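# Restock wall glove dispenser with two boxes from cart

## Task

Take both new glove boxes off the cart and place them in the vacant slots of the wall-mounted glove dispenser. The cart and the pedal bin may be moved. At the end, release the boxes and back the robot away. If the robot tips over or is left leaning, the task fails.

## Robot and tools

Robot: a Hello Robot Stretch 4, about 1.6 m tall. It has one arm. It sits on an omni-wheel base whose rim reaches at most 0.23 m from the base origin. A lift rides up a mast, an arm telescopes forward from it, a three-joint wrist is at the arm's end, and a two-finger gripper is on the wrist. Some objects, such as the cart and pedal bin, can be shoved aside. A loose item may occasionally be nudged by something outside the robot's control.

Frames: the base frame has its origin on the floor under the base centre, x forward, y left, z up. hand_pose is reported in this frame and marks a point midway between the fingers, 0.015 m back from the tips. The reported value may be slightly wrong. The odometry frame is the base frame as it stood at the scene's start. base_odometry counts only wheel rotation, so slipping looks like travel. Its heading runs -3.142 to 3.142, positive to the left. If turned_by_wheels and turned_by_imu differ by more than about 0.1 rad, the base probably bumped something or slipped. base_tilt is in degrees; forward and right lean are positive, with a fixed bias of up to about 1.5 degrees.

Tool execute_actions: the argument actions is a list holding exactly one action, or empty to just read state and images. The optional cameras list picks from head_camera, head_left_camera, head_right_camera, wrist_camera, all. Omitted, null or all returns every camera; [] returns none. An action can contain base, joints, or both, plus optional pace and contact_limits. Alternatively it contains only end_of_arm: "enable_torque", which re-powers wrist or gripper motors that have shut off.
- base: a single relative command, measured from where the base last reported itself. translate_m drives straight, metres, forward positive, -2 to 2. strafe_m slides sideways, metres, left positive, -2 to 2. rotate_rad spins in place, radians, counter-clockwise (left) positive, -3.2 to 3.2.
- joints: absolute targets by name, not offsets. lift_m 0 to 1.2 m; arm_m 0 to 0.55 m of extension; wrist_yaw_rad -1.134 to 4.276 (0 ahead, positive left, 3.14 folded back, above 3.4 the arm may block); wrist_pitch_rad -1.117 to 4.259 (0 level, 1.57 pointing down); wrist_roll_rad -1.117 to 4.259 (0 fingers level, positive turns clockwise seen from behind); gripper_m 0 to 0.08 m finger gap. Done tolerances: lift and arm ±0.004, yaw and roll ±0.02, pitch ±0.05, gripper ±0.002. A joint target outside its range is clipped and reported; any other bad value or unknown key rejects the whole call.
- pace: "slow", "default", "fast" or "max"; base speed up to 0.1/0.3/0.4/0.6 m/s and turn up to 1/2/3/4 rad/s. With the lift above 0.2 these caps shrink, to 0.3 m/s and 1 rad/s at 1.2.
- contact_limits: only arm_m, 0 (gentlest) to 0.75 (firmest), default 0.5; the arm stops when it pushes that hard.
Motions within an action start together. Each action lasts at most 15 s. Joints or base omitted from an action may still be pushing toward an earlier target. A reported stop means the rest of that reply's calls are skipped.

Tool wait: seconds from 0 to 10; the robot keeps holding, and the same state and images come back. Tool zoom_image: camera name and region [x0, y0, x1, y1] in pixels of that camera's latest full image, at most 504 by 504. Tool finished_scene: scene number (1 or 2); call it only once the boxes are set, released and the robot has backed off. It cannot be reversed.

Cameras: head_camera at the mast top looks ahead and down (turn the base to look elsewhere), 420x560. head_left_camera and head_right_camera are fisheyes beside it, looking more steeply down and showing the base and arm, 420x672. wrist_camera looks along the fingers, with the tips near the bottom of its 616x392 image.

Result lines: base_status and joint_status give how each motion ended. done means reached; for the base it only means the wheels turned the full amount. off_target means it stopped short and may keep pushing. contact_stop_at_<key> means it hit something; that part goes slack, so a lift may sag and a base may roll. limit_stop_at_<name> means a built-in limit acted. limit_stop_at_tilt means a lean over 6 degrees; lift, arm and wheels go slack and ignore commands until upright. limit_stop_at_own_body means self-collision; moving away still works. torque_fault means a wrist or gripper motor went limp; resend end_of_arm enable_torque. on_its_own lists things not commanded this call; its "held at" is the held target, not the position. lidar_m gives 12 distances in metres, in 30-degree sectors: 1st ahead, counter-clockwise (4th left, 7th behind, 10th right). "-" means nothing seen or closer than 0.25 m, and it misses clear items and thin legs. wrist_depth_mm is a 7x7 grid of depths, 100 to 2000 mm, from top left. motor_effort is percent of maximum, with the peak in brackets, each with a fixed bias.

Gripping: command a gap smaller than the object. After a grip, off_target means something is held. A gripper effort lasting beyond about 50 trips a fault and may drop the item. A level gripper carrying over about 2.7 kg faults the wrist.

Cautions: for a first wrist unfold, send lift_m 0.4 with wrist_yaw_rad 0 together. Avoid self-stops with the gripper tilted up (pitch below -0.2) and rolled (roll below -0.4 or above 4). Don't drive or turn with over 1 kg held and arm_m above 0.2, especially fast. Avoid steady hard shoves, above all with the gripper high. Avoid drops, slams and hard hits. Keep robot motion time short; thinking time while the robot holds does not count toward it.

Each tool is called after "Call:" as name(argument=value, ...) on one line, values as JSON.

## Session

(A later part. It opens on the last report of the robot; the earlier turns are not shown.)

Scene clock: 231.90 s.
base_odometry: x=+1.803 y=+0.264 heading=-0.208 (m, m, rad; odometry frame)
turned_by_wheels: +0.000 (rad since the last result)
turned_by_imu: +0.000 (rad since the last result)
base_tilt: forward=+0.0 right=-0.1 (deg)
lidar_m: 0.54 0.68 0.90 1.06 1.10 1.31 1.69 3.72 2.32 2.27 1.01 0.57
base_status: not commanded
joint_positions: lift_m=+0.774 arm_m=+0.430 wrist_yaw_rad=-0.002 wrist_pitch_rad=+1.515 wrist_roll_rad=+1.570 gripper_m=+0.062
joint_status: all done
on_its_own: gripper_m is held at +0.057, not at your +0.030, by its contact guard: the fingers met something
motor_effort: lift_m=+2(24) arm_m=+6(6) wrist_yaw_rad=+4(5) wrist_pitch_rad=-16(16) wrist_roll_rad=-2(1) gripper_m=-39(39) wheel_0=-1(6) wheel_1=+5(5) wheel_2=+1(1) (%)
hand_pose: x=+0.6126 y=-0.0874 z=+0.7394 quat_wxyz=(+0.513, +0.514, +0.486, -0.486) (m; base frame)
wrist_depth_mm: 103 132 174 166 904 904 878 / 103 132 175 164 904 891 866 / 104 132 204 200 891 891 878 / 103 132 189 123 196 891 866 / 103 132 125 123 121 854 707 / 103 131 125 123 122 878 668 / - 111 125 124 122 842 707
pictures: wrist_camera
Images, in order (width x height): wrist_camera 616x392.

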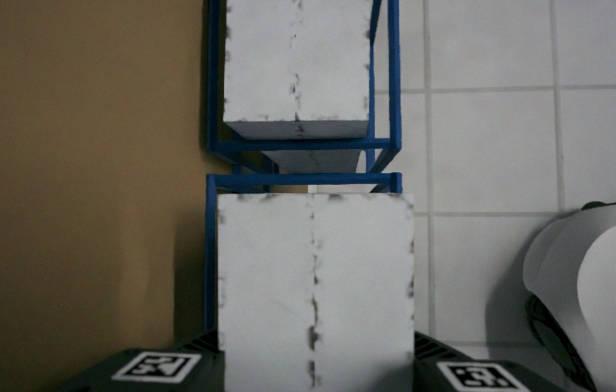

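Call:
execute_actions(actions=[{"base":{"strafe_m":-0.014},"joints":{"lift_m":0.78},"pace":"slow"}], cameras=[])

Call:
execute_actions(actions=[{"joints":{"lift_m":0.797},"pace":"slow"}], cameras=[])

Call:
execute_actions(actions=[{"base":{"strafe_m":0.005},"pace":"slow"}], cameras=[])

Call:
execute_actions(actions=[{"joints":{"lift_m":0.772},"pace":"slow"}], cameras=["wrist_camera","head_right_camera"])

Call:
zoom_image(camera="head_right_camera", region=[160,340,260,420])

Scene clock: 244.50 s.
base_odometry: x=+1.800 y=+0.250 heading=-0.207 (m, m, rad; odometry frame)
turned_by_wheels: +0.001 (rad since the last result)
turned_by_imu: +0.001 (rad since the last result)
base_tilt: forward=+0.0 right=+0.0 (deg)
lidar_m: 0.55 0.68 0.93 1.05 1.13 1.29 1.76 3.74 2.30 2.24 0.98 0.58
base_status: done
joint_positions: lift_m=+0.781 arm_m=+0.430 wrist_yaw_rad=-0.001 wrist_pitch_rad=+1.513 wrist_roll_rad=+1.570 gripper_m=+0.062
joint_status: all done
on_its_own: gripper_m is held at +0.057, not at your +0.030, by its contact guard: the fingers met something
motor_effort: lift_m=+13(15) arm_m=+6(6) wrist_yaw_rad=+3(4) wrist_pitch_rad=-10(16) wrist_roll_rad=-2(1) gripper_m=-39(40) wheel_0=+14(13) wheel_1=+0(6) wheel_2=+4(3) (%)
hand_pose: x=+0.6130 y=-0.0874 z=+0.7465 quat_wxyz=(+0.514, +0.514, +0.485, -0.486) (m; base frame)
wrist_depth_mm: 103 131 173 169 917 891 878 / 103 132 174 167 917 891 878 / 104 132 189 168 891 891 866 / 103 132 189 125 362 866 854 / 103 132 127 125 123 878 691 / 103 132 126 124 123 878 661 / - 111 125 124 122 866 741
pictures: none
No camera images: the call's "cameras" was empty. Leave "cameras" out to get every camera's image.

Scene clock: 245.37 s.
base_odometry: x=+1.800 y=+0.250 heading=-0.207 (m, m, rad; odometry frame)
turned_by_wheels: +0.000 (rad since the last result)
turned_by_imu: -0.001 (rad since the last result)
base_tilt: forward=+0.1 right=+0.0 (deg)
lidar_m: 0.54 0.66 0.94 1.08 1.12 1.30 1.77 3.75 2.32 2.25 0.97 0.59
base_status: not commanded
joint_positions: lift_m=+0.797 arm_m=+0.430 wrist_yaw_rad=+0.001 wrist_pitch_rad=+1.510 wrist_roll_rad=+1.570 gripper_m=+0.062
joint_status: all done
on_its_own: gripper_m is held at +0.057, not at your +0.030, by its contact guard: the fingers met something
motor_effort: lift_m=+26(26) arm_m=+6(6) wrist_yaw_rad=-2(3) wrist_pitch_rad=-1(10) wrist_roll_rad=-2(3) gripper_m=-41(39) wheel_0=+8(14) wheel_1=+0(0) wheel_2=+4(4) (%)
hand_pose: x=+0.6139 y=-0.0874 z=+0.7625 quat_wxyz=(+0.515, +0.515, +0.485, -0.484) (m; base frame)
wrist_depth_mm: 105 135 182 179 931 917 891 / 105 134 180 177 917 917 891 / 106 135 195 177 917 917 891 / 105 135 194 128 368 904 866 / 105 135 179 127 125 891 699 / 105 135 178 126 124 866 676 / - 111 126 125 123 866 723
pictures: none
No camera images: the call's "cameras" was empty. Leave "cameras" out to get every camera's image.

Scene clock: 246.07 s.
base_odometry: x=+1.801 y=+0.255 heading=-0.207 (m, m, rad; odometry frame)
turned_by_wheels: +0.000 (rad since the last result)
turned_by_imu: +0.000 (rad since the last result)
base_tilt: forward=+0.0 right=+0.1 (deg)
lidar_m: 0.53 0.68 0.92 1.06 1.12 1.30 1.75 3.74 2.31 2.27 0.96 0.60
base_status: done
joint_positions: lift_m=+0.797 arm_m=+0.430 wrist_yaw_rad=+0.001 wrist_pitch_rad=+1.510 wrist_roll_rad=+1.570 gripper_m=+0.062
joint_status: not commanded
on_its_own: gripper_m is held at +0.057, not at your +0.030, by its contact guard: the fingers met something
motor_effort: lift_m=+25(26) arm_m=+6(6) wrist_yaw_rad=-1(3) wrist_pitch_rad=-1(1) wrist_roll_rad=-2(2) gripper_m=-38(40) wheel_0=-3(7) wheel_1=+6(9) wheel_2=+1(4) (%)
hand_pose: x=+0.6139 y=-0.0874 z=+0.7625 quat_wxyz=(+0.515, +0.515, +0.485, -0.484) (m; base frame)
wrist_depth_mm: 105 134 183 180 931 917 904 / 105 135 182 178 917 891 891 / 105 135 194 179 917 891 878 / 105 135 193 126 349 891 878 / 105 135 178 126 124 891 683 / 105 134 178 125 123 866 676 / - 112 126 125 123 891 707
pictures: none
No camera images: the call's "cameras" was empty. Leave "cameras" out to get every camera's image.

Scene clock: 247.07 s.
base_odometry: x=+1.801 y=+0.255 heading=-0.206 (m, m, rad; odometry frame)
turned_by_wheels: +0.001 (rad since the last result)
turned_by_imu: +0.001 (rad since the last result)
base_tilt: forward=+0.1 right=-0.1 (deg)
lidar_m: 0.52 0.68 0.93 1.06 1.11 1.30 1.75 3.75 2.33 2.25 0.99 0.57
base_status: not commanded
joint_positions: lift_m=+0.774 arm_m=+0.430 wrist_yaw_rad=-0.001 wrist_pitch_rad=+1.514 wrist_roll_rad=+1.570 gripper_m=+0.062
joint_status: all done
on_its_own: gripper_m is held at +0.057, not at your +0.030, by its contact guard: the fingers met something
motor_effort: lift_m=+2(26) arm_m=+6(6) wrist_yaw_rad=+3(4) wrist_pitch_rad=-12(13) wrist_roll_rad=-3(2) gripper_m=-40(39) wheel_0=+8(8) wheel_1=+6(6) wheel_2=+4(4) (%)
hand_pose: x=+0.6129 y=-0.0874 z=+0.7394 quat_wxyz=(+0.514, +0.514, +0.485, -0.486) (m; base frame)
wrist_depth_mm: - 130 170 164 917 891 866 / - 130 171 164 904 878 878 / - 130 195 191 878 878 866 / - 130 185 124 194 891 866 / - 131 125 123 121 866 707 / - 130 125 122 121 866 668 / - 110 124 123 121 854 741
pictures: head_right_camera, wrist_camera
Images, in order (width x height): head_right_camera 420x672, wrist_camera 616x392.

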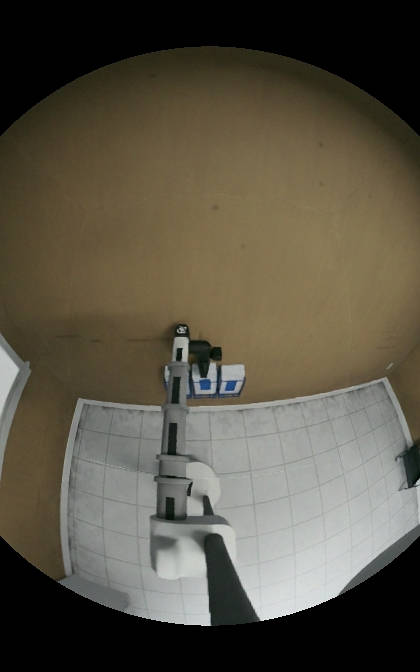

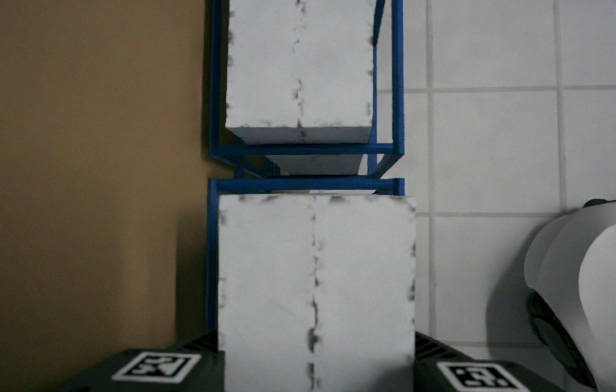

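Region (160, 340, 260, 420) of head_right_camera's 420x672 image, scaled by 5.040, with more detail than that image has; it fills the top 403 rows of this view, and the rest is white.

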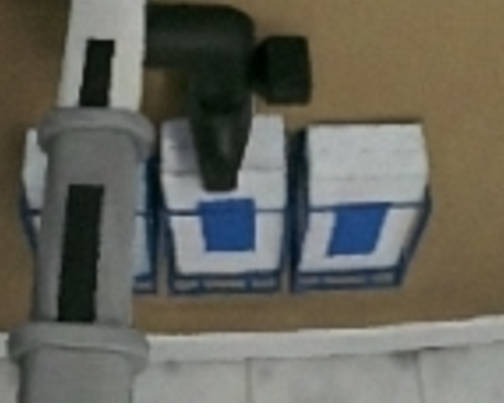

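Call:
execute_actions(actions=[{"joints":{"lift_m":0.785},"pace":"slow"}], cameras=[])

Call:
execute_actions(actions=[{"joints":{"gripper_m":0.071}}], cameras=[])

Call:
execute_actions(actions=[{"joints":{"lift_m":0.87}}], cameras=["wrist_camera"])

Call:
execute_actions(actions=[{"base":{"translate_m":-0.17},"joints":{"arm_m":0},"pace":"fast"}], cameras=[])

Call:
execute_actions(actions=[{"joints":{"lift_m":0.43,"wrist_pitch_rad":0,"wrist_roll_rad":0,"gripper_m":0},"pace":"fast"}], cameras=["wrist_camera"])

Scene clock: 259.77 s.
base_odometry: x=+1.801 y=+0.255 heading=-0.206 (m, m, rad; odometry frame)
turned_by_wheels: +0.000 (rad since the last result)
turned_by_imu: +0.000 (rad since the last result)
base_tilt: forward=+0.1 right=+0.0 (deg)
lidar_m: 0.55 0.69 0.91 1.06 1.11 1.31 1.77 3.73 2.32 2.24 1.01 0.59
base_status: not commanded
joint_positions: lift_m=+0.785 arm_m=+0.430 wrist_yaw_rad=+0.000 wrist_pitch_rad=+1.508 wrist_roll_rad=+1.570 gripper_m=+0.062
joint_status: all done
on_its_own: gripper_m is held at +0.057, not at your +0.030, by its contact guard: the fingers met something
motor_effort: lift_m=+21(22) arm_m=+6(6) wrist_yaw_rad=-1(3) wrist_pitch_rad=+4(12) wrist_roll_rad=-2(3) gripper_m=-39(40) wheel_0=+7(8) wheel_1=+5(6) wheel_2=+5(4) (%)
hand_pose: x=+0.6142 y=-0.0874 z=+0.7509 quat_wxyz=(+0.516, +0.515, +0.484, -0.484) (m; base frame)
wrist_depth_mm: 103 132 174 169 917 904 878 / 103 132 174 168 891 891 878 / 104 132 189 179 878 904 854 / 103 132 189 125 200 891 854 / 103 132 126 124 123 891 691 / 103 132 126 124 122 866 668 / - 112 125 124 122 842 707
pictures: none
No camera images: the call's "cameras" was empty. Leave "cameras" out to get every camera's image.

Scene clock: 260.50 s.
base_odometry: x=+1.801 y=+0.255 heading=-0.207 (m, m, rad; odometry frame)
turned_by_wheels: -0.001 (rad since the last result)
turned_by_imu: -0.001 (rad since the last result)
base_tilt: forward=+0.1 right=+0.0 (deg)
lidar_m: 0.56 0.69 0.94 1.06 1.10 1.29 1.75 3.75 2.34 2.27 0.99 0.59
base_status: not commanded
joint_positions: lift_m=+0.785 arm_m=+0.430 wrist_yaw_rad=+0.000 wrist_pitch_rad=+1.510 wrist_roll_rad=+1.570 gripper_m=+0.071
joint_status: all done
motor_effort: lift_m=+21(21) arm_m=+6(6) wrist_yaw_rad=-1(1) wrist_pitch_rad=+1(4) wrist_roll_rad=-2(0) gripper_m=+4(34) wheel_0=+3(7) wheel_1=+5(6) wheel_2=+3(5) (%)
hand_pose: x=+0.6140 y=-0.0874 z=+0.7509 quat_wxyz=(+0.515, +0.515, +0.485, -0.484) (m; base frame)
wrist_depth_mm: 105 133 177 168 917 904 891 / 105 134 177 167 904 891 866 / 105 134 192 171 904 878 866 / 105 134 204 202 904 891 866 / 105 134 125 123 122 878 691 / 105 134 125 123 122 866 661 / - 110 125 124 122 135 715
pictures: none
No camera images: the call's "cameras" was empty. Leave "cameras" out to get every camera's image.

Scene clock: 261.83 s.
base_odometry: x=+1.801 y=+0.255 heading=-0.207 (m, m, rad; odometry frame)
turned_by_wheels: +0.000 (rad since the last result)
turned_by_imu: +0.000 (rad since the last result)
base_tilt: forward=+0.0 right=+0.2 (deg)
lidar_m: 0.54 0.68 0.92 1.08 1.12 1.27 1.74 3.75 2.32 2.24 0.98 0.58
base_status: not commanded
joint_positions: lift_m=+0.870 arm_m=+0.430 wrist_yaw_rad=+0.000 wrist_pitch_rad=+1.510 wrist_roll_rad=+1.570 gripper_m=+0.071
joint_status: all done
motor_effort: lift_m=+22(25) arm_m=+6(5) wrist_yaw_rad=-1(1) wrist_pitch_rad=+0(1) wrist_roll_rad=-2(2) gripper_m=+3(1) wheel_0=+3(3) wheel_1=+5(4) wheel_2=+3(3) (%)
hand_pose: x=+0.6139 y=-0.0874 z=+0.8358 quat_wxyz=(+0.515, +0.515, +0.485, -0.484) (m; base frame)
wrist_depth_mm: 105 133 233 256 1008 991 960 / 105 134 233 255 1008 976 976 / 105 135 232 252 1025 976 946 / 105 134 234 289 991 976 946 / 105 134 233 208 976 960 741 / 105 134 211 208 960 946 741 / - 110 134 210 208 135 741
pictures: wrist_camera
Images, in order (width x height): wrist_camera 616x392.

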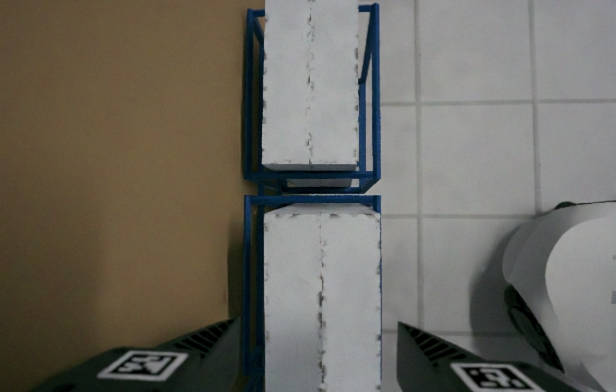

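Scene clock: 263.80 s.
base_odometry: x=+1.635 y=+0.290 heading=-0.207 (m, m, rad; odometry frame)
turned_by_wheels: +0.000 (rad since the last result)
turned_by_imu: +0.000 (rad since the last result)
base_tilt: forward=+0.0 right=+0.2 (deg)
lidar_m: 0.72 0.85 1.12 1.06 1.13 1.15 1.69 3.55 2.30 2.20 1.23 0.73
base_status: done
joint_positions: lift_m=+0.870 arm_m=+0.001 wrist_yaw_rad=+0.000 wrist_pitch_rad=+1.511 wrist_roll_rad=+1.570 gripper_m=+0.071
joint_status: all done
motor_effort: lift_m=+23(23) arm_m=-6(7) wrist_yaw_rad=+1(1) wrist_pitch_rad=-2(2) wrist_roll_rad=-2(3) gripper_m=+1(1) wheel_0=-1(7) wheel_1=-3(9) wheel_2=-1(10) (%)
hand_pose: x=+0.1848 y=-0.0874 z=+0.8358 quat_wxyz=(+0.515, +0.515, +0.485, -0.485) (m; base frame)
wrist_depth_mm: 820 1078 1060 1042 1025 991 960 / 831 1042 1042 1025 991 991 976 / 854 1060 1060 1025 1008 991 960 / 842 1078 1025 1008 878 960 946 / 842 1042 1025 976 759 759 442 / 842 1025 1008 1025 759 750 917 / 842 110 134 991 759 131 917
pictures: none
No camera images: the call's "cameras" was empty. Leave "cameras" out to get every camera's image.

Scene clock: 266.00 s.
base_odometry: x=+1.635 y=+0.290 heading=-0.207 (m, m, rad; odometry frame)
turned_by_wheels: +0.000 (rad since the last result)
turned_by_imu: +0.000 (rad since the last result)
base_tilt: forward=+0.1 right=+0.0 (deg)
lidar_m: 0.71 0.84 1.10 1.06 1.13 1.15 1.68 3.55 2.32 2.23 1.25 0.75
base_status: not commanded
joint_positions: lift_m=+0.430 arm_m=+0.001 wrist_yaw_rad=+0.000 wrist_pitch_rad=+0.004 wrist_roll_rad=+0.000 gripper_m=+0.000
joint_status: all done
motor_effort: lift_m=+19(22) arm_m=-6(6) wrist_yaw_rad=-1(1) wrist_pitch_rad=-11(17) wrist_roll_rad=-3(4) gripper_m=-2(2) wheel_0=-1(1) wheel_1=-3(3) wheel_2=-1(1) (%)
hand_pose: x=+0.3846 y=-0.0875 z=+0.6076 quat_wxyz=(+1.000, +0.000, +0.002, +0.000) (m; base frame)
wrist_depth_mm: 640 634 634 634 640 647 640 / 634 640 640 634 634 627 640 / 627 634 634 535 621 627 627 / 627 621 539 525 535 621 627 / 615 609 535 525 530 627 621 / 615 609 530 521 530 621 621 / 615 609 615 125 615 621 615
pictures: wrist_camera
Images, in order (width x height): wrist_camera 616x392.

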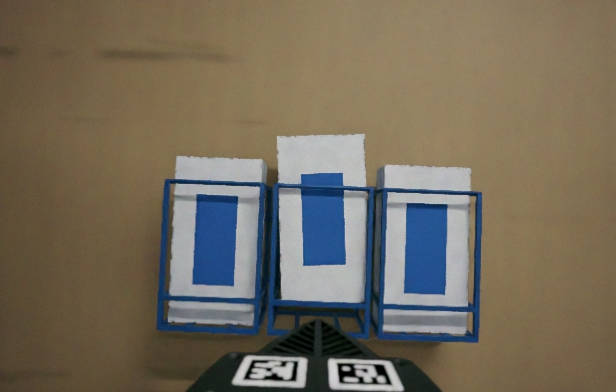

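Call:
execute_actions(actions=[{"joints":{"arm_m":0.34}}], cameras=[])

Call:
execute_actions(actions=[{"joints":{"arm_m":0.385},"pace":"slow","contact_limits":{"arm_m":0.2}}], cameras=["wrist_camera"])

Scene clock: 276.00 s.
base_odometry: x=+1.635 y=+0.290 heading=-0.207 (m, m, rad; odometry frame)
turned_by_wheels: +0.000 (rad since the last result)
turned_by_imu: +0.000 (rad since the last result)
base_tilt: forward=+0.1 right=+0.1 (deg)
lidar_m: 0.72 0.84 1.11 1.06 1.13 1.13 1.72 3.55 2.31 2.22 1.24 0.78
base_status: not commanded
joint_positions: lift_m=+0.430 arm_m=+0.339 wrist_yaw_rad=+0.000 wrist_pitch_rad=+0.003 wrist_roll_rad=+0.000 gripper_m=+0.000
joint_status: all done
motor_effort: lift_m=+19(19) arm_m=+6(8) wrist_yaw_rad=-1(2) wrist_pitch_rad=-10(11) wrist_roll_rad=-1(3) gripper_m=+0(3) wheel_0=-1(1) wheel_1=-3(3) wheel_2=-1(0) (%)
hand_pose: x=+0.7224 y=-0.0874 z=+0.6077 quat_wxyz=(+1.000, +0.000, +0.002, +0.000) (m; base frame)
wrist_depth_mm: 285 286 186 186 186 286 287 / 195 196 185 185 186 286 287 / 194 195 184 183 185 195 195 / 194 194 183 183 183 193 193 / 192 193 182 182 183 184 192 / 191 191 182 182 182 183 191 / 190 190 173 125 182 182 190
pictures: none
No camera images: the call's "cameras" was empty. Leave "cameras" out to get every camera's image.

Scene clock: 277.63 s.
base_odometry: x=+1.635 y=+0.290 heading=-0.207 (m, m, rad; odometry frame)
turned_by_wheels: +0.000 (rad since the last result)
turned_by_imu: +0.000 (rad since the last result)
base_tilt: forward=+0.0 right=+0.1 (deg)
lidar_m: 0.70 0.87 1.11 1.06 1.12 1.12 1.72 3.54 2.30 2.24 1.21 0.79
base_status: not commanded
joint_positions: lift_m=+0.430 arm_m=+0.383 wrist_yaw_rad=-0.005 wrist_pitch_rad=+0.004 wrist_roll_rad=+0.000 gripper_m=+0.000
joint_status: all done
on_its_own: wrist_yaw_rad is at rest, and its effort (+15) is outside its rest range (-13 to +13)
motor_effort: lift_m=+19(19) arm_m=+9(10) wrist_yaw_rad=+15(15) wrist_pitch_rad=-11(12) wrist_roll_rad=-2(2) gripper_m=-1(1) wheel_0=-1(1) wheel_1=-3(3) wheel_2=-1(0) (%)
contact_limits: arm_m 0.2
hand_pose: x=+0.7665 y=-0.0886 z=+0.6076 quat_wxyz=(+1.000, +0.000, +0.002, -0.003) (m; base frame)
wrist_depth_mm: 152 239 168 169 169 243 243 / 151 154 167 167 168 193 153 / 150 133 167 166 167 167 151 / 149 149 166 166 166 166 154 / 148 151 165 164 165 165 152 / 147 152 164 163 164 164 151 / 146 154 163 125 162 163 149
pictures: wrist_camera
Images, in order (width x height): wrist_camera 616x392.

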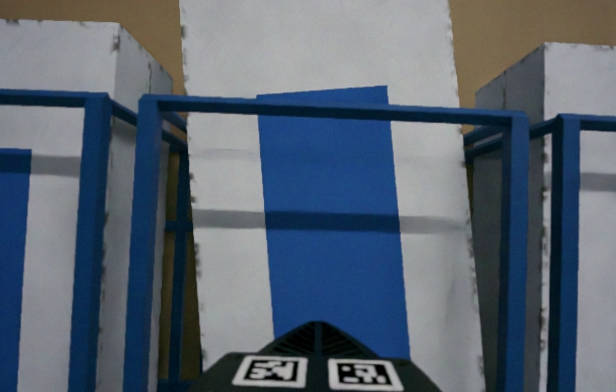

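Call:
execute_actions(actions=[{"base":{"strafe_m":0.014},"joints":{"arm_m":0.388},"pace":"slow"}], cameras=["wrist_camera"])

Call:
execute_actions(actions=[{"joints":{"arm_m":0.25},"pace":"slow"}], cameras=["wrist_camera"])

Scene clock: 282.57 s.
base_odometry: x=+1.638 y=+0.303 heading=-0.208 (m, m, rad; odometry frame)
turned_by_wheels: -0.001 (rad since the last result)
turned_by_imu: -0.002 (rad since the last result)
base_tilt: forward=+0.0 right=+0.1 (deg)
lidar_m: 0.71 0.85 1.10 1.05 1.13 1.16 1.65 3.54 2.79 2.22 1.27 0.78
base_status: done
joint_positions: lift_m=+0.430 arm_m=+0.386 wrist_yaw_rad=-0.015 wrist_pitch_rad=+0.004 wrist_roll_rad=+0.000 gripper_m=+0.000
joint_status: all done
on_its_own: wrist_yaw_rad is at rest, and its effort (+42) is outside its rest range (-13 to +13)
motor_effort: lift_m=+19(19) arm_m=+11(11) wrist_yaw_rad=+42(43) wrist_pitch_rad=-12(12) wrist_roll_rad=-3(2) gripper_m=+0(0) wheel_0=-11(15) wheel_1=+1(8) wheel_2=-8(6) (%)
hand_pose: x=+0.7683 y=-0.0906 z=+0.6076 quat_wxyz=(+1.000, +0.000, +0.002, -0.007) (m; base frame)
wrist_depth_mm: 148 236 166 168 168 243 245 / 147 149 166 166 167 192 162 / 147 127 164 165 165 166 131 / 146 129 163 164 165 166 131 / 145 128 163 163 164 165 130 / 144 130 162 162 163 164 129 / 143 124 192 125 162 163 148
pictures: wrist_camera
Images, in order (width x height): wrist_camera 616x392.

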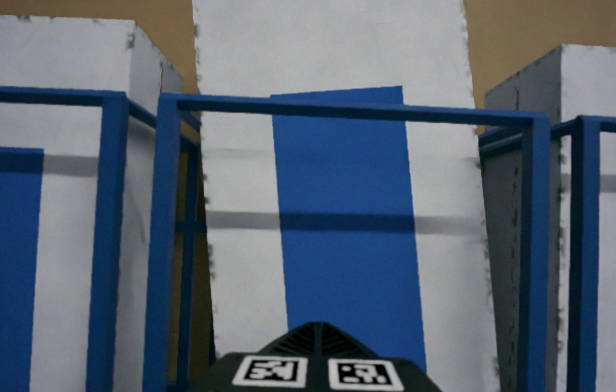

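Scene clock: 285.23 s.
base_odometry: x=+1.638 y=+0.303 heading=-0.207 (m, m, rad; odometry frame)
turned_by_wheels: +0.001 (rad since the last result)
turned_by_imu: +0.001 (rad since the last result)
base_tilt: forward=-0.1 right=+0.0 (deg)
lidar_m: 0.73 0.86 1.10 1.05 1.13 1.14 1.67 3.56 2.77 2.24 1.26 0.76
base_status: not commanded
joint_positions: lift_m=+0.430 arm_m=+0.251 wrist_yaw_rad=+0.000 wrist_pitch_rad=+0.003 wrist_roll_rad=+0.000 gripper_m=+0.000
joint_status: all done
motor_effort: lift_m=+19(19) arm_m=-6(11) wrist_yaw_rad=+1(42) wrist_pitch_rad=-11(11) wrist_roll_rad=-3(2) gripper_m=+0(1) wheel_0=-2(11) wheel_1=+1(1) wheel_2=-2(8) (%)
hand_pose: x=+0.6347 y=-0.0875 z=+0.6076 quat_wxyz=(+1.000, +0.000, +0.002, +0.000) (m; base frame)
wrist_depth_mm: 373 373 375 373 377 379 377 / 370 373 373 301 373 375 375 / 370 283 283 300 300 283 283 / 368 282 283 297 298 282 281 / 364 281 281 294 297 279 279 / 364 279 277 294 293 279 279 / 276 277 278 125 258 277 277
pictures: wrist_camera
Images, in order (width x height): wrist_camera 616x392.

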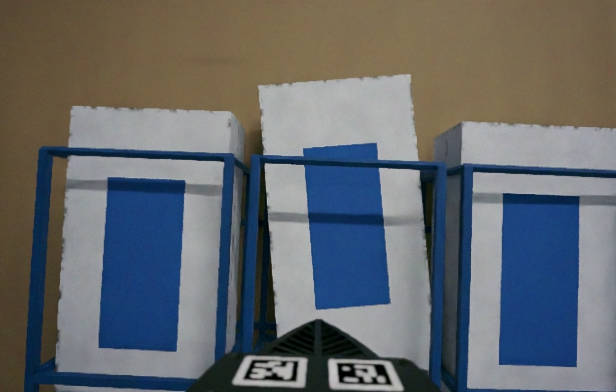

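Call:
execute_actions(actions=[{"base":{"strafe_m":0.07},"joints":{"lift_m":0.585,"arm_m":0.3}}], cameras=["wrist_camera"])

Call:
execute_actions(actions=[{"joints":{"arm_m":0.415},"pace":"slow","contact_limits":{"arm_m":0.15}}], cameras=["wrist_camera","head_right_camera"])

Scene clock: 298.33 s.
base_odometry: x=+1.652 y=+0.372 heading=-0.207 (m, m, rad; odometry frame)
turned_by_wheels: +0.000 (rad since the last result)
turned_by_imu: +0.000 (rad since the last result)
base_tilt: forward=+0.0 right=+0.1 (deg)
lidar_m: 0.70 0.86 1.04 0.97 1.03 1.12 1.44 3.58 2.88 2.31 1.23 0.74
base_status: done
joint_positions: lift_m=+0.585 arm_m=+0.299 wrist_yaw_rad=+0.000 wrist_pitch_rad=+0.003 wrist_roll_rad=+0.000 gripper_m=+0.000
joint_status: all done
motor_effort: lift_m=+23(24) arm_m=+7(6) wrist_yaw_rad=+1(0) wrist_pitch_rad=-10(11) wrist_roll_rad=-3(2) gripper_m=+0(0) wheel_0=+0(8) wheel_1=+2(13) wheel_2=+0(0) (%)
hand_pose: x=+0.6824 y=-0.0874 z=+0.7623 quat_wxyz=(+1.000, +0.000, +0.002, +0.000) (m; base frame)
wrist_depth_mm: 322 324 324 325 325 327 325 / 320 322 322 324 322 324 325 / 320 322 320 320 322 322 324 / 317 320 322 319 319 320 322 / 314 317 317 315 319 320 319 / 314 315 315 314 246 246 319 / 312 227 228 126 243 242 262
pictures: wrist_camera
Images, in order (width x height): wrist_camera 616x392.

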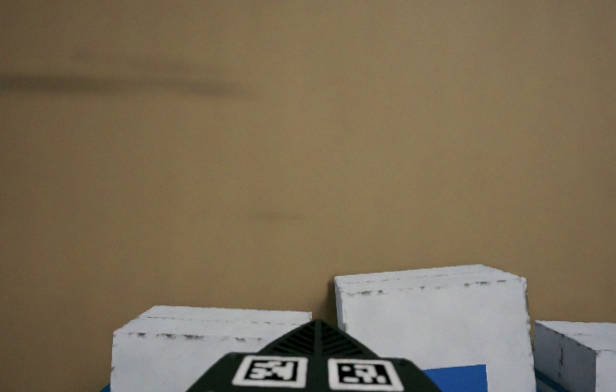

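Scene clock: 300.77 s.
base_odometry: x=+1.652 y=+0.372 heading=-0.207 (m, m, rad; odometry frame)
turned_by_wheels: +0.000 (rad since the last result)
turned_by_imu: +0.000 (rad since the last result)
base_tilt: forward=+0.0 right=+0.1 (deg)
lidar_m: 0.71 0.84 1.02 0.96 1.07 1.12 1.43 3.55 2.84 2.30 1.25 0.77
base_status: not commanded
joint_positions: lift_m=+0.585 arm_m=+0.414 wrist_yaw_rad=+0.000 wrist_pitch_rad=+0.003 wrist_roll_rad=+0.000 gripper_m=+0.000
joint_status: all done
motor_effort: lift_m=+23(23) arm_m=+7(7) wrist_yaw_rad=+0(0) wrist_pitch_rad=-10(11) wrist_roll_rad=-3(2) gripper_m=-2(1) wheel_0=+0(0) wheel_1=+2(2) wheel_2=+0(0) (%)
contact_limits: arm_m 0.15
hand_pose: x=+0.7973 y=-0.0874 z=+0.7623 quat_wxyz=(+1.000, +0.000, +0.002, +0.000) (m; base frame)
wrist_depth_mm: 206 206 206 207 206 208 208 / 204 205 204 206 206 205 206 / 203 203 204 204 205 204 204 / 202 202 202 204 204 204 204 / 201 201 201 202 202 202 203 / 199 200 200 200 201 186 178 / 198 198 198 126 135 130 130
pictures: head_right_camera, wrist_camera
Images, in order (width x height): head_right_camera 420x672, wrist_camera 616x392.

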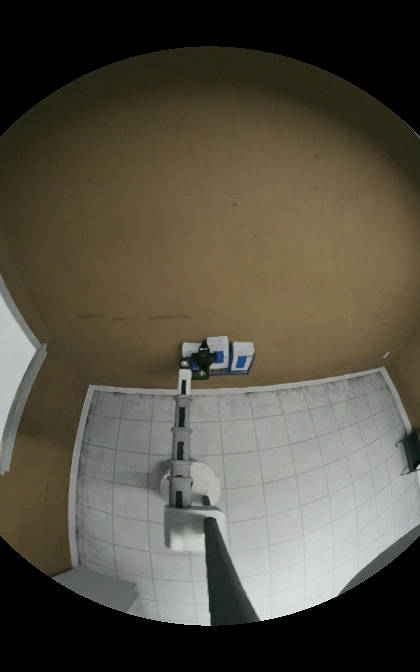

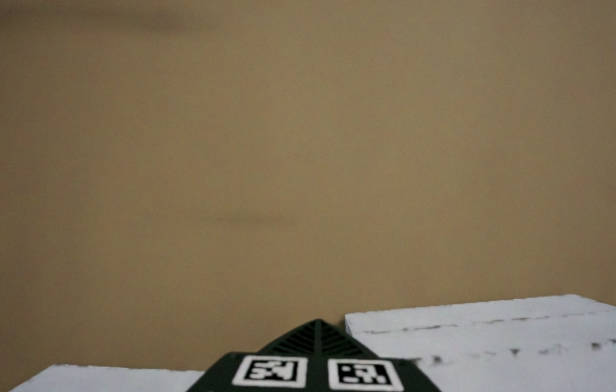

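Call:
execute_actions(actions=[{"base":{"strafe_m":0.015},"pace":"slow"}], cameras=[])

Call:
execute_actions(actions=[{"joints":{"lift_m":0.574},"pace":"slow"}], cameras=["wrist_camera"])

Call:
execute_actions(actions=[{"base":{"strafe_m":-0.03},"pace":"slow"}], cameras=["wrist_camera"])

Scene clock: 315.27 s.
base_odometry: x=+1.655 y=+0.386 heading=-0.207 (m, m, rad; odometry frame)
turned_by_wheels: +0.000 (rad since the last result)
turned_by_imu: +0.000 (rad since the last result)
base_tilt: forward=+0.0 right=+0.1 (deg)
lidar_m: 0.72 0.85 1.02 0.97 1.03 1.09 1.38 3.54 2.88 2.32 1.22 0.75
base_status: done
joint_positions: lift_m=+0.585 arm_m=+0.414 wrist_yaw_rad=+0.000 wrist_pitch_rad=+0.003 wrist_roll_rad=+0.000 gripper_m=+0.000
joint_status: not commanded
motor_effort: lift_m=+23(23) arm_m=+7(7) wrist_yaw_rad=-1(0) wrist_pitch_rad=-10(10) wrist_roll_rad=-2(3) gripper_m=+0(1) wheel_0=-2(3) wheel_1=+5(9) wheel_2=+0(4) (%)
hand_pose: x=+0.7974 y=-0.0874 z=+0.7623 quat_wxyz=(+1.000, +0.000, +0.002, +0.000) (m; base frame)
wrist_depth_mm: 204 206 206 207 207 207 206 / 204 204 204 205 204 206 206 / 202 203 203 204 204 204 205 / 201 202 202 202 203 203 203 / 200 200 201 202 202 202 202 / 200 198 199 200 200 192 184 / 198 198 199 126 138 129 129
pictures: none
No camera images: the call's "cameras" was empty. Leave "cameras" out to get every camera's image.

Scene clock: 316.03 s.
base_odometry: x=+1.655 y=+0.386 heading=-0.207 (m, m, rad; odometry frame)
turned_by_wheels: +0.000 (rad since the last result)
turned_by_imu: +0.000 (rad since the last result)
base_tilt: forward=+0.1 right=+0.1 (deg)
lidar_m: 0.73 0.86 1.00 0.95 1.02 1.12 1.38 3.58 2.88 2.33 1.25 0.77
base_status: not commanded
joint_positions: lift_m=+0.574 arm_m=+0.414 wrist_yaw_rad=+0.000 wrist_pitch_rad=-0.001 wrist_roll_rad=+0.000 gripper_m=+0.000
joint_status: all done
motor_effort: lift_m=+16(23) arm_m=+7(7) wrist_yaw_rad=+1(1) wrist_pitch_rad=+2(10) wrist_roll_rad=-3(2) gripper_m=-1(1) wheel_0=-2(2) wheel_1=+5(5) wheel_2=+0(0) (%)
hand_pose: x=+0.7974 y=-0.0874 z=+0.7528 quat_wxyz=(+1.000, +0.000, +0.000, +0.000) (m; base frame)
wrist_depth_mm: 207 206 206 208 208 208 208 / 206 205 205 206 206 207 207 / 203 204 204 205 205 204 205 / 201 202 202 202 202 204 204 / 200 200 202 201 202 202 202 / 198 199 200 200 198 167 160 / 196 167 171 126 129 129 129
pictures: wrist_camera
Images, in order (width x height): wrist_camera 616x392.

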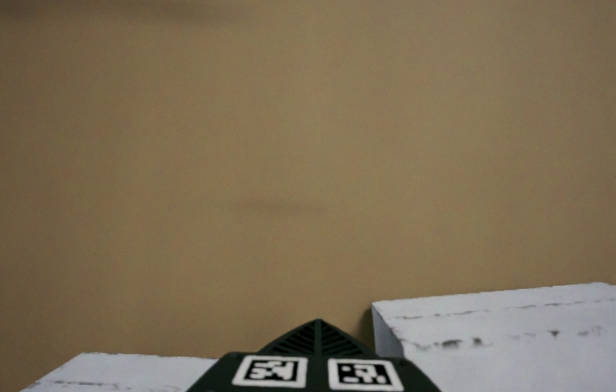

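Scene clock: 317.33 s.
base_odometry: x=+1.649 y=+0.357 heading=-0.205 (m, m, rad; odometry frame)
turned_by_wheels: +0.001 (rad since the last result)
turned_by_imu: +0.002 (rad since the last result)
base_tilt: forward=+0.1 right=+0.0 (deg)
lidar_m: 0.73 0.85 1.05 1.00 1.07 1.12 1.46 3.57 2.81 2.31 1.21 0.78
base_status: done
joint_positions: lift_m=+0.574 arm_m=+0.414 wrist_yaw_rad=+0.008 wrist_pitch_rad=-0.001 wrist_roll_rad=+0.000 gripper_m=+0.000
joint_status: not commanded
on_its_own: wrist_yaw_rad is at rest, and its effort (-21) is outside its rest range (-13 to +13)
motor_effort: lift_m=+16(16) arm_m=+7(7) wrist_yaw_rad=-21(23) wrist_pitch_rad=+2(3) wrist_roll_rad=-2(3) gripper_m=-1(2) wheel_0=+15(17) wheel_1=+0(8) wheel_2=+4(2) (%)
hand_pose: x=+0.7981 y=-0.0858 z=+0.7528 quat_wxyz=(+1.000, +0.000, -0.001, +0.004) (m; base frame)
wrist_depth_mm: 208 206 207 207 207 206 206 / 207 206 206 206 205 204 204 / 206 204 205 204 204 204 203 / 204 202 202 202 202 201 202 / 202 202 202 201 201 200 200 / 201 200 200 200 163 155 158 / 161 167 171 125 129 129 128
pictures: wrist_camera
Images, in order (width x height): wrist_camera 616x392.

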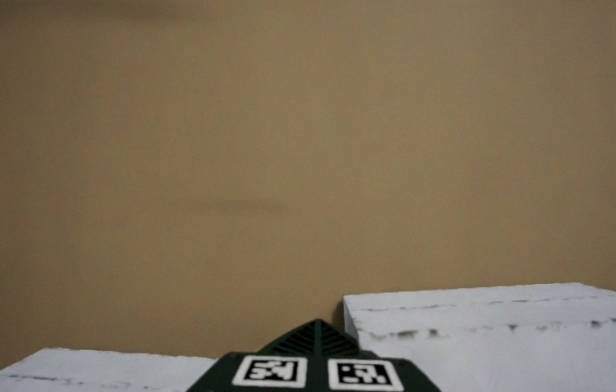

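Call:
execute_actions(actions=[{"base":{"strafe_m":-0.015},"joints":{"lift_m":0.579},"pace":"slow"}], cameras=["wrist_camera"])

Scene clock: 321.70 s.
base_odometry: x=+1.646 y=+0.343 heading=-0.202 (m, m, rad; odometry frame)
turned_by_wheels: +0.003 (rad since the last result)
turned_by_imu: +0.004 (rad since the last result)
base_tilt: forward=+0.0 right=+0.0 (deg)
lidar_m: 0.72 0.86 1.05 0.99 1.06 1.10 1.52 3.56 2.81 2.28 1.23 0.76
base_status: done
joint_positions: lift_m=+0.579 arm_m=+0.414 wrist_yaw_rad=+0.017 wrist_pitch_rad=-0.001 wrist_roll_rad=+0.000 gripper_m=+0.000
joint_status: all done
on_its_own: wrist_yaw_rad is at rest, and its effort (-46) is outside its rest range (-13 to +13)
motor_effort: lift_m=+21(21) arm_m=+6(6) wrist_yaw_rad=-46(49) wrist_pitch_rad=+3(4) wrist_roll_rad=-1(3) gripper_m=+0(2) wheel_0=+26(25) wheel_1=+6(7) wheel_2=+10(14) (%)
hand_pose: x=+0.7988 y=-0.0838 z=+0.7575 quat_wxyz=(+1.000, +0.000, -0.001, +0.008) (m; base frame)
wrist_depth_mm: 211 209 208 206 205 204 202 / 209 208 206 205 204 202 201 / 208 206 204 203 201 200 199 / 206 204 203 202 200 198 198 / 205 203 202 200 198 197 196 / 202 200 200 198 167 163 161 / 174 177 198 125 128 127 126
pictures: wrist_camera
Images, in order (width x height): wrist_camera 616x392.

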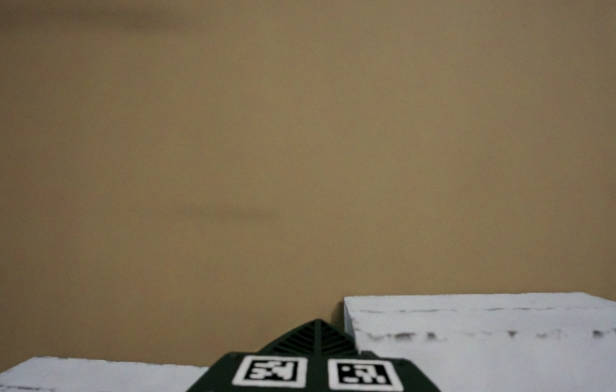

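Call:
execute_actions(actions=[{"base":{"strafe_m":-0.01},"joints":{"lift_m":0.582},"pace":"slow"}], cameras=["wrist_camera"])

Scene clock: 326.03 s.
base_odometry: x=+1.644 y=+0.334 heading=-0.198 (m, m, rad; odometry frame)
turned_by_wheels: +0.004 (rad since the last result)
turned_by_imu: +0.005 (rad since the last result)
base_tilt: forward=+0.0 right=-0.1 (deg)
lidar_m: 0.71 0.85 1.08 1.02 1.10 1.14 1.63 3.56 2.35 2.29 1.22 0.78
base_status: done
joint_positions: lift_m=+0.582 arm_m=+0.414 wrist_yaw_rad=+0.021 wrist_pitch_rad=-0.004 wrist_roll_rad=+0.000 gripper_m=+0.000
joint_status: all done
on_its_own: wrist_yaw_rad is at rest, and its effort (-61) is outside its rest range (-13 to +13)
motor_effort: lift_m=+20(22) arm_m=+6(6) wrist_yaw_rad=-61(59) wrist_pitch_rad=+10(11) wrist_roll_rad=-1(1) gripper_m=+1(0) wheel_0=+30(28) wheel_1=+8(5) wheel_2=+14(15) (%)
hand_pose: x=+0.7992 y=-0.0830 z=+0.7611 quat_wxyz=(+1.000, +0.000, -0.002, +0.010) (m; base frame)
wrist_depth_mm: 213 210 208 206 204 202 202 / 211 209 206 204 202 200 199 / 210 207 204 203 201 199 197 / 208 204 202 200 198 197 195 / 205 204 201 199 197 195 193 / 204 201 199 198 173 176 185 / 202 200 198 126 128 126 126
pictures: wrist_camera
Images, in order (width x height): wrist_camera 616x392.

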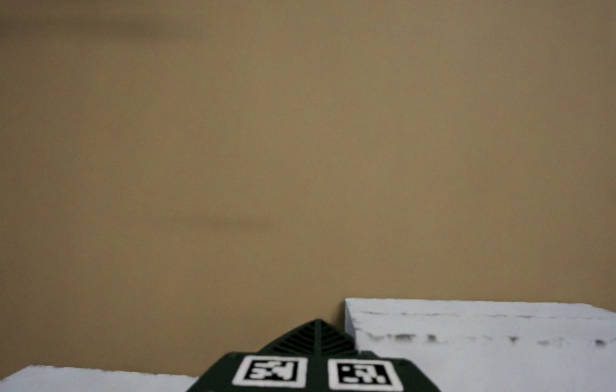

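Upright now; release pressure and look.

Call:
execute_actions(actions=[{"base":{"strafe_m":0.03},"pace":"slow"}], cameras=["wrist_camera"])

Call:
execute_actions(actions=[{"joints":{"arm_m":0.05}}], cameras=["wrist_camera"])

Scene clock: 332.83 s.
base_odometry: x=+1.650 y=+0.363 heading=-0.197 (m, m, rad; odometry frame)
turned_by_wheels: +0.000 (rad since the last result)
turned_by_imu: +0.000 (rad since the last result)
base_tilt: forward=+0.0 right=+0.1 (deg)
lidar_m: 0.73 0.83 1.03 0.99 1.06 1.12 1.46 3.57 2.38 2.31 1.20 0.77
base_status: done
joint_positions: lift_m=+0.582 arm_m=+0.414 wrist_yaw_rad=+0.001 wrist_pitch_rad=+0.003 wrist_roll_rad=+0.000 gripper_m=+0.000
joint_status: not commanded
motor_effort: lift_m=+20(20) arm_m=+7(7) wrist_yaw_rad=-2(59) wrist_pitch_rad=-9(11) wrist_roll_rad=-2(2) gripper_m=+2(1) wheel_0=-3(27) wheel_1=+4(15) wheel_2=+4(13) (%)
hand_pose: x=+0.7975 y=-0.0873 z=+0.7596 quat_wxyz=(+1.000, +0.000, +0.001, +0.000) (m; base frame)
wrist_depth_mm: 207 208 206 206 206 206 206 / 206 206 204 205 204 204 204 / 204 203 204 204 203 202 204 / 203 204 202 202 203 202 202 / 201 201 201 201 201 200 201 / 200 200 200 200 178 170 167 / 200 177 198 126 129 129 129
pictures: wrist_camera
Images, in order (width x height): wrist_camera 616x392.

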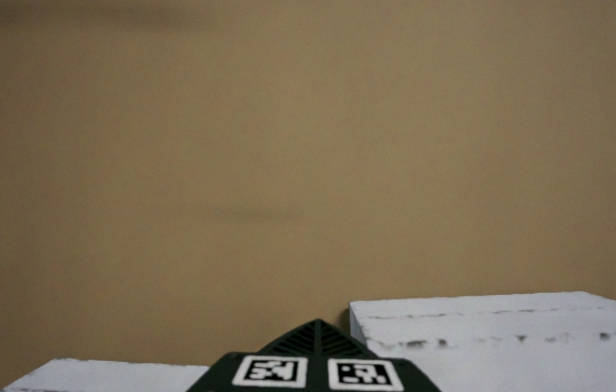

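Scene clock: 335.03 s.
base_odometry: x=+1.650 y=+0.363 heading=-0.197 (m, m, rad; odometry frame)
turned_by_wheels: +0.000 (rad since the last result)
turned_by_imu: +0.000 (rad since the last result)
base_tilt: forward=-0.1 right=+0.0 (deg)
lidar_m: 0.72 0.84 1.02 0.99 1.08 1.10 1.44 3.54 2.39 2.28 1.21 0.77
base_status: not commanded
joint_positions: lift_m=+0.582 arm_m=+0.051 wrist_yaw_rad=+0.000 wrist_pitch_rad=+0.003 wrist_roll_rad=+0.000 gripper_m=+0.000
joint_status: all done
motor_effort: lift_m=+20(20) arm_m=-7(7) wrist_yaw_rad=+0(2) wrist_pitch_rad=-10(10) wrist_roll_rad=+1(2) gripper_m=+0(0) wheel_0=-3(3) wheel_1=+4(4) wheel_2=+4(4) (%)
hand_pose: x=+0.4347 y=-0.0874 z=+0.7596 quat_wxyz=(+1.000, +0.000, +0.002, +0.000) (m; base frame)
wrist_depth_mm: 585 585 585 574 580 585 574 / 580 585 580 580 574 580 574 / 574 574 569 569 569 574 574 / 574 569 580 569 569 564 569 / 574 574 564 569 496 569 559 / 559 564 480 480 492 477 559 / 564 564 477 125 488 469 469
pictures: wrist_camera
Images, in order (width x height): wrist_camera 616x392.

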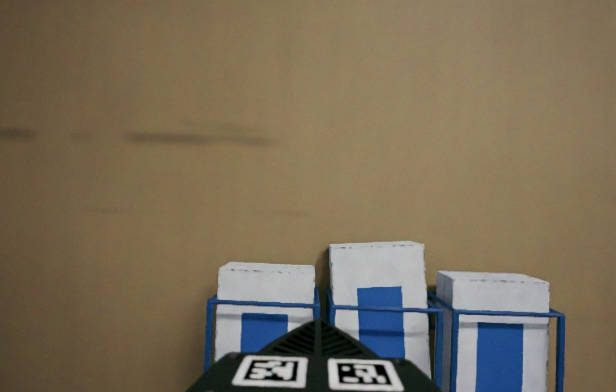

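Call:
execute_actions(actions=[{"base":{"strafe_m":-0.09},"joints":{"lift_m":0.87,"wrist_pitch_rad":1.36,"wrist_roll_rad":1.57,"gripper_m":0.08},"pace":"fast"}], cameras=[])

Call:
execute_actions(actions=[{"base":{"translate_m":0.17},"joints":{"arm_m":0.39}}], cameras=["wrist_camera"])

Scene clock: 356.53 s.
base_odometry: x=+1.632 y=+0.275 heading=-0.198 (m, m, rad; odometry frame)
turned_by_wheels: +0.000 (rad since the last result)
turned_by_imu: -0.001 (rad since the last result)
base_tilt: forward=+0.0 right=+0.1 (deg)
lidar_m: 0.74 0.86 1.14 1.07 1.16 1.15 1.84 3.58 2.31 2.22 1.23 0.78
base_status: done
joint_positions: lift_m=+0.870 arm_m=+0.051 wrist_yaw_rad=+0.000 wrist_pitch_rad=+1.360 wrist_roll_rad=+1.570 gripper_m=+0.080
joint_status: all done
motor_effort: lift_m=+23(24) arm_m=-6(7) wrist_yaw_rad=-1(2) wrist_pitch_rad=-1(6) wrist_roll_rad=-1(4) gripper_m=+2(4) wheel_0=-2(12) wheel_1=-2(15) wheel_2=+0(3) (%)
hand_pose: x=+0.2664 y=-0.0874 z=+0.8401 quat_wxyz=(+0.550, +0.550, +0.445, -0.445) (m; base frame)
wrist_depth_mm: 661 878 1118 1060 1008 976 904 / 634 878 1138 1042 991 946 891 / 559 891 1098 1042 976 931 878 / 564 878 1078 1060 976 917 878 / 661 891 1098 1042 976 715 691 / 580 891 1060 1025 960 699 676 / 544 109 150 1008 946 128 668
pictures: none
No camera images: the call's "cameras" was empty. Leave "cameras" out to get every camera's image.

Scene clock: 358.67 s.
base_odometry: x=+1.799 y=+0.242 heading=-0.197 (m, m, rad; odometry frame)
turned_by_wheels: +0.001 (rad since the last result)
turned_by_imu: +0.000 (rad since the last result)
base_tilt: forward=+0.0 right=+0.1 (deg)
lidar_m: 0.54 0.69 0.94 1.07 1.14 1.30 1.86 3.75 2.31 2.24 0.99 0.60
base_status: done
joint_positions: lift_m=+0.870 arm_m=+0.389 wrist_yaw_rad=+0.000 wrist_pitch_rad=+1.360 wrist_roll_rad=+1.570 gripper_m=+0.080
joint_status: all done
motor_effort: lift_m=+22(22) arm_m=+7(8) wrist_yaw_rad=-1(1) wrist_pitch_rad=-2(3) wrist_roll_rad=-1(1) gripper_m=+2(1) wheel_0=+3(7) wheel_1=+5(8) wheel_2=+0(10) (%)
hand_pose: x=+0.6042 y=-0.0874 z=+0.8401 quat_wxyz=(+0.550, +0.549, +0.445, -0.444) (m; base frame)
wrist_depth_mm: 113 151 228 265 960 931 904 / 113 151 229 263 976 946 904 / 113 152 229 262 960 931 891 / 113 152 229 293 946 931 878 / 113 152 223 216 946 917 878 / 113 152 223 216 917 904 854 / 114 109 150 218 273 128 866
pictures: wrist_camera
Images, in order (width x height): wrist_camera 616x392.

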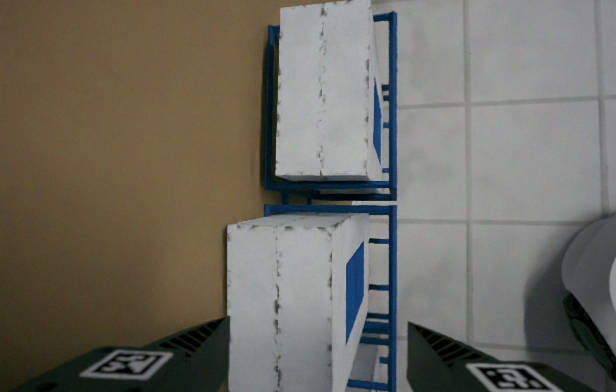

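Call:
execute_actions(actions=[{"base":{"strafe_m":0.105},"joints":{"gripper_m":0,"arm_m":0.4}}], cameras=["wrist_camera"])

Call:
execute_actions(actions=[{"joints":{"lift_m":0.8},"pace":"slow"}], cameras=["wrist_camera","head_right_camera"])

Call:
zoom_image(camera="head_right_camera", region=[160,330,270,420])

Scene clock: 374.53 s.
base_odometry: x=+1.819 y=+0.345 heading=-0.197 (m, m, rad; odometry frame)
turned_by_wheels: +0.000 (rad since the last result)
turned_by_imu: +0.000 (rad since the last result)
base_tilt: forward=-0.1 right=+0.0 (deg)
lidar_m: 0.55 0.69 0.93 0.97 1.03 1.27 1.51 3.76 2.41 2.35 0.99 0.57
base_status: done
joint_positions: lift_m=+0.870 arm_m=+0.399 wrist_yaw_rad=+0.000 wrist_pitch_rad=+1.360 wrist_roll_rad=+1.570 gripper_m=+0.000
joint_status: all done
motor_effort: lift_m=+23(22) arm_m=+6(6) wrist_yaw_rad=-1(3) wrist_pitch_rad=-2(2) wrist_roll_rad=-1(0) gripper_m=+0(5) wheel_0=+0(9) wheel_1=+3(11) wheel_2=+0(3) (%)
hand_pose: x=+0.6142 y=-0.0874 z=+0.8401 quat_wxyz=(+0.550, +0.549, +0.445, -0.444) (m; base frame)
wrist_depth_mm: 108 134 202 270 286 946 904 / 108 134 201 221 366 946 891 / 108 135 202 222 484 917 904 / 106 134 203 223 960 917 891 / 108 134 203 229 439 904 866 / 108 134 202 253 271 917 866 / 108 134 172 125 259 904 866
pictures: wrist_camera
Images, in order (width x height): wrist_camera 616x392.

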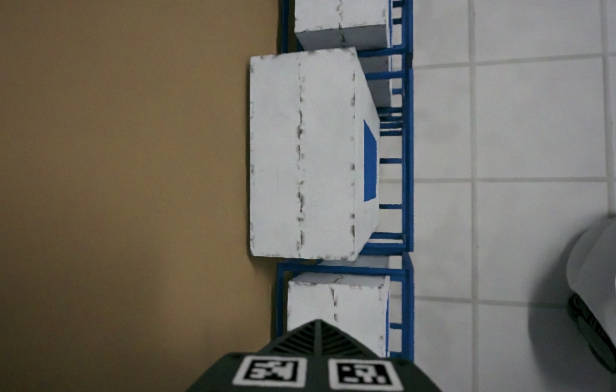

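Scene clock: 376.00 s.
base_odometry: x=+1.819 y=+0.345 heading=-0.197 (m, m, rad; odometry frame)
turned_by_wheels: +0.000 (rad since the last result)
turned_by_imu: +0.000 (rad since the last result)
base_tilt: forward=+0.1 right=-0.1 (deg)
lidar_m: 0.56 0.69 0.93 0.95 1.03 1.28 1.48 3.76 2.42 2.34 0.94 0.60
base_status: not commanded
joint_positions: lift_m=+0.800 arm_m=+0.399 wrist_yaw_rad=+0.000 wrist_pitch_rad=+1.360 wrist_roll_rad=+1.570 gripper_m=+0.000
joint_status: all done
motor_effort: lift_m=+18(23) arm_m=+7(6) wrist_yaw_rad=-2(1) wrist_pitch_rad=-2(2) wrist_roll_rad=-3(1) gripper_m=-1(2) wheel_0=+0(0) wheel_1=+4(3) wheel_2=+0(0) (%)
hand_pose: x=+0.6142 y=-0.0874 z=+0.7704 quat_wxyz=(+0.550, +0.549, +0.445, -0.444) (m; base frame)
wrist_depth_mm: 108 134 159 151 273 866 842 / 108 134 160 151 370 866 831 / 108 134 160 152 413 878 820 / 106 134 160 152 878 854 809 / 106 135 161 153 370 854 809 / 108 135 189 185 245 842 809 / 108 134 171 126 224 831 798
pictures: head_right_camera, wrist_camera
Images, in order (width x height): head_right_camera 420x672, wrist_camera 616x392.

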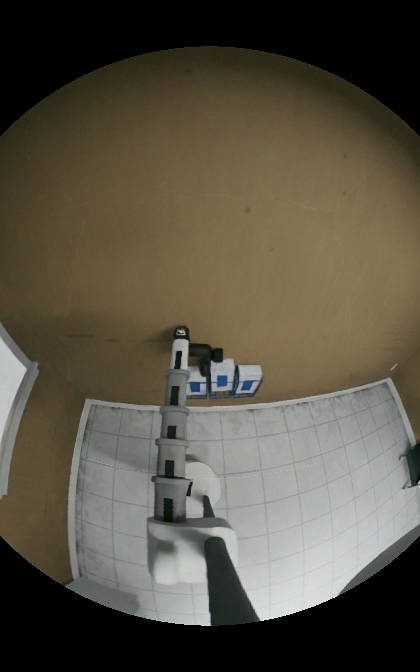

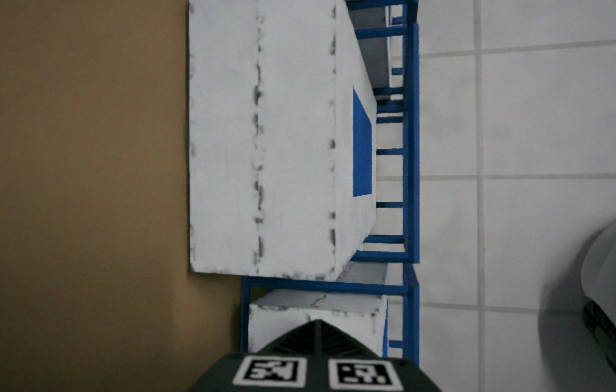

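Region (160, 330, 270, 420) of head_right_camera's 420x672 image, scaled by 4.582, with more detail than that image has; it fills the top 412 rows of this view, and the rest is white.

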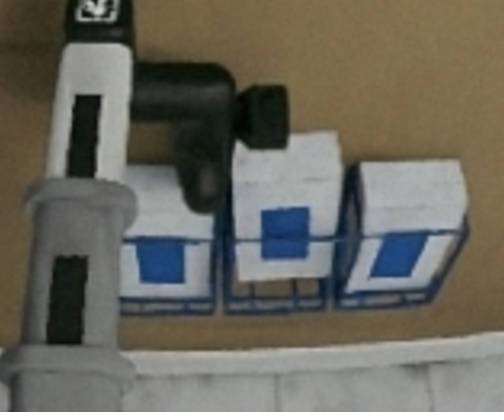

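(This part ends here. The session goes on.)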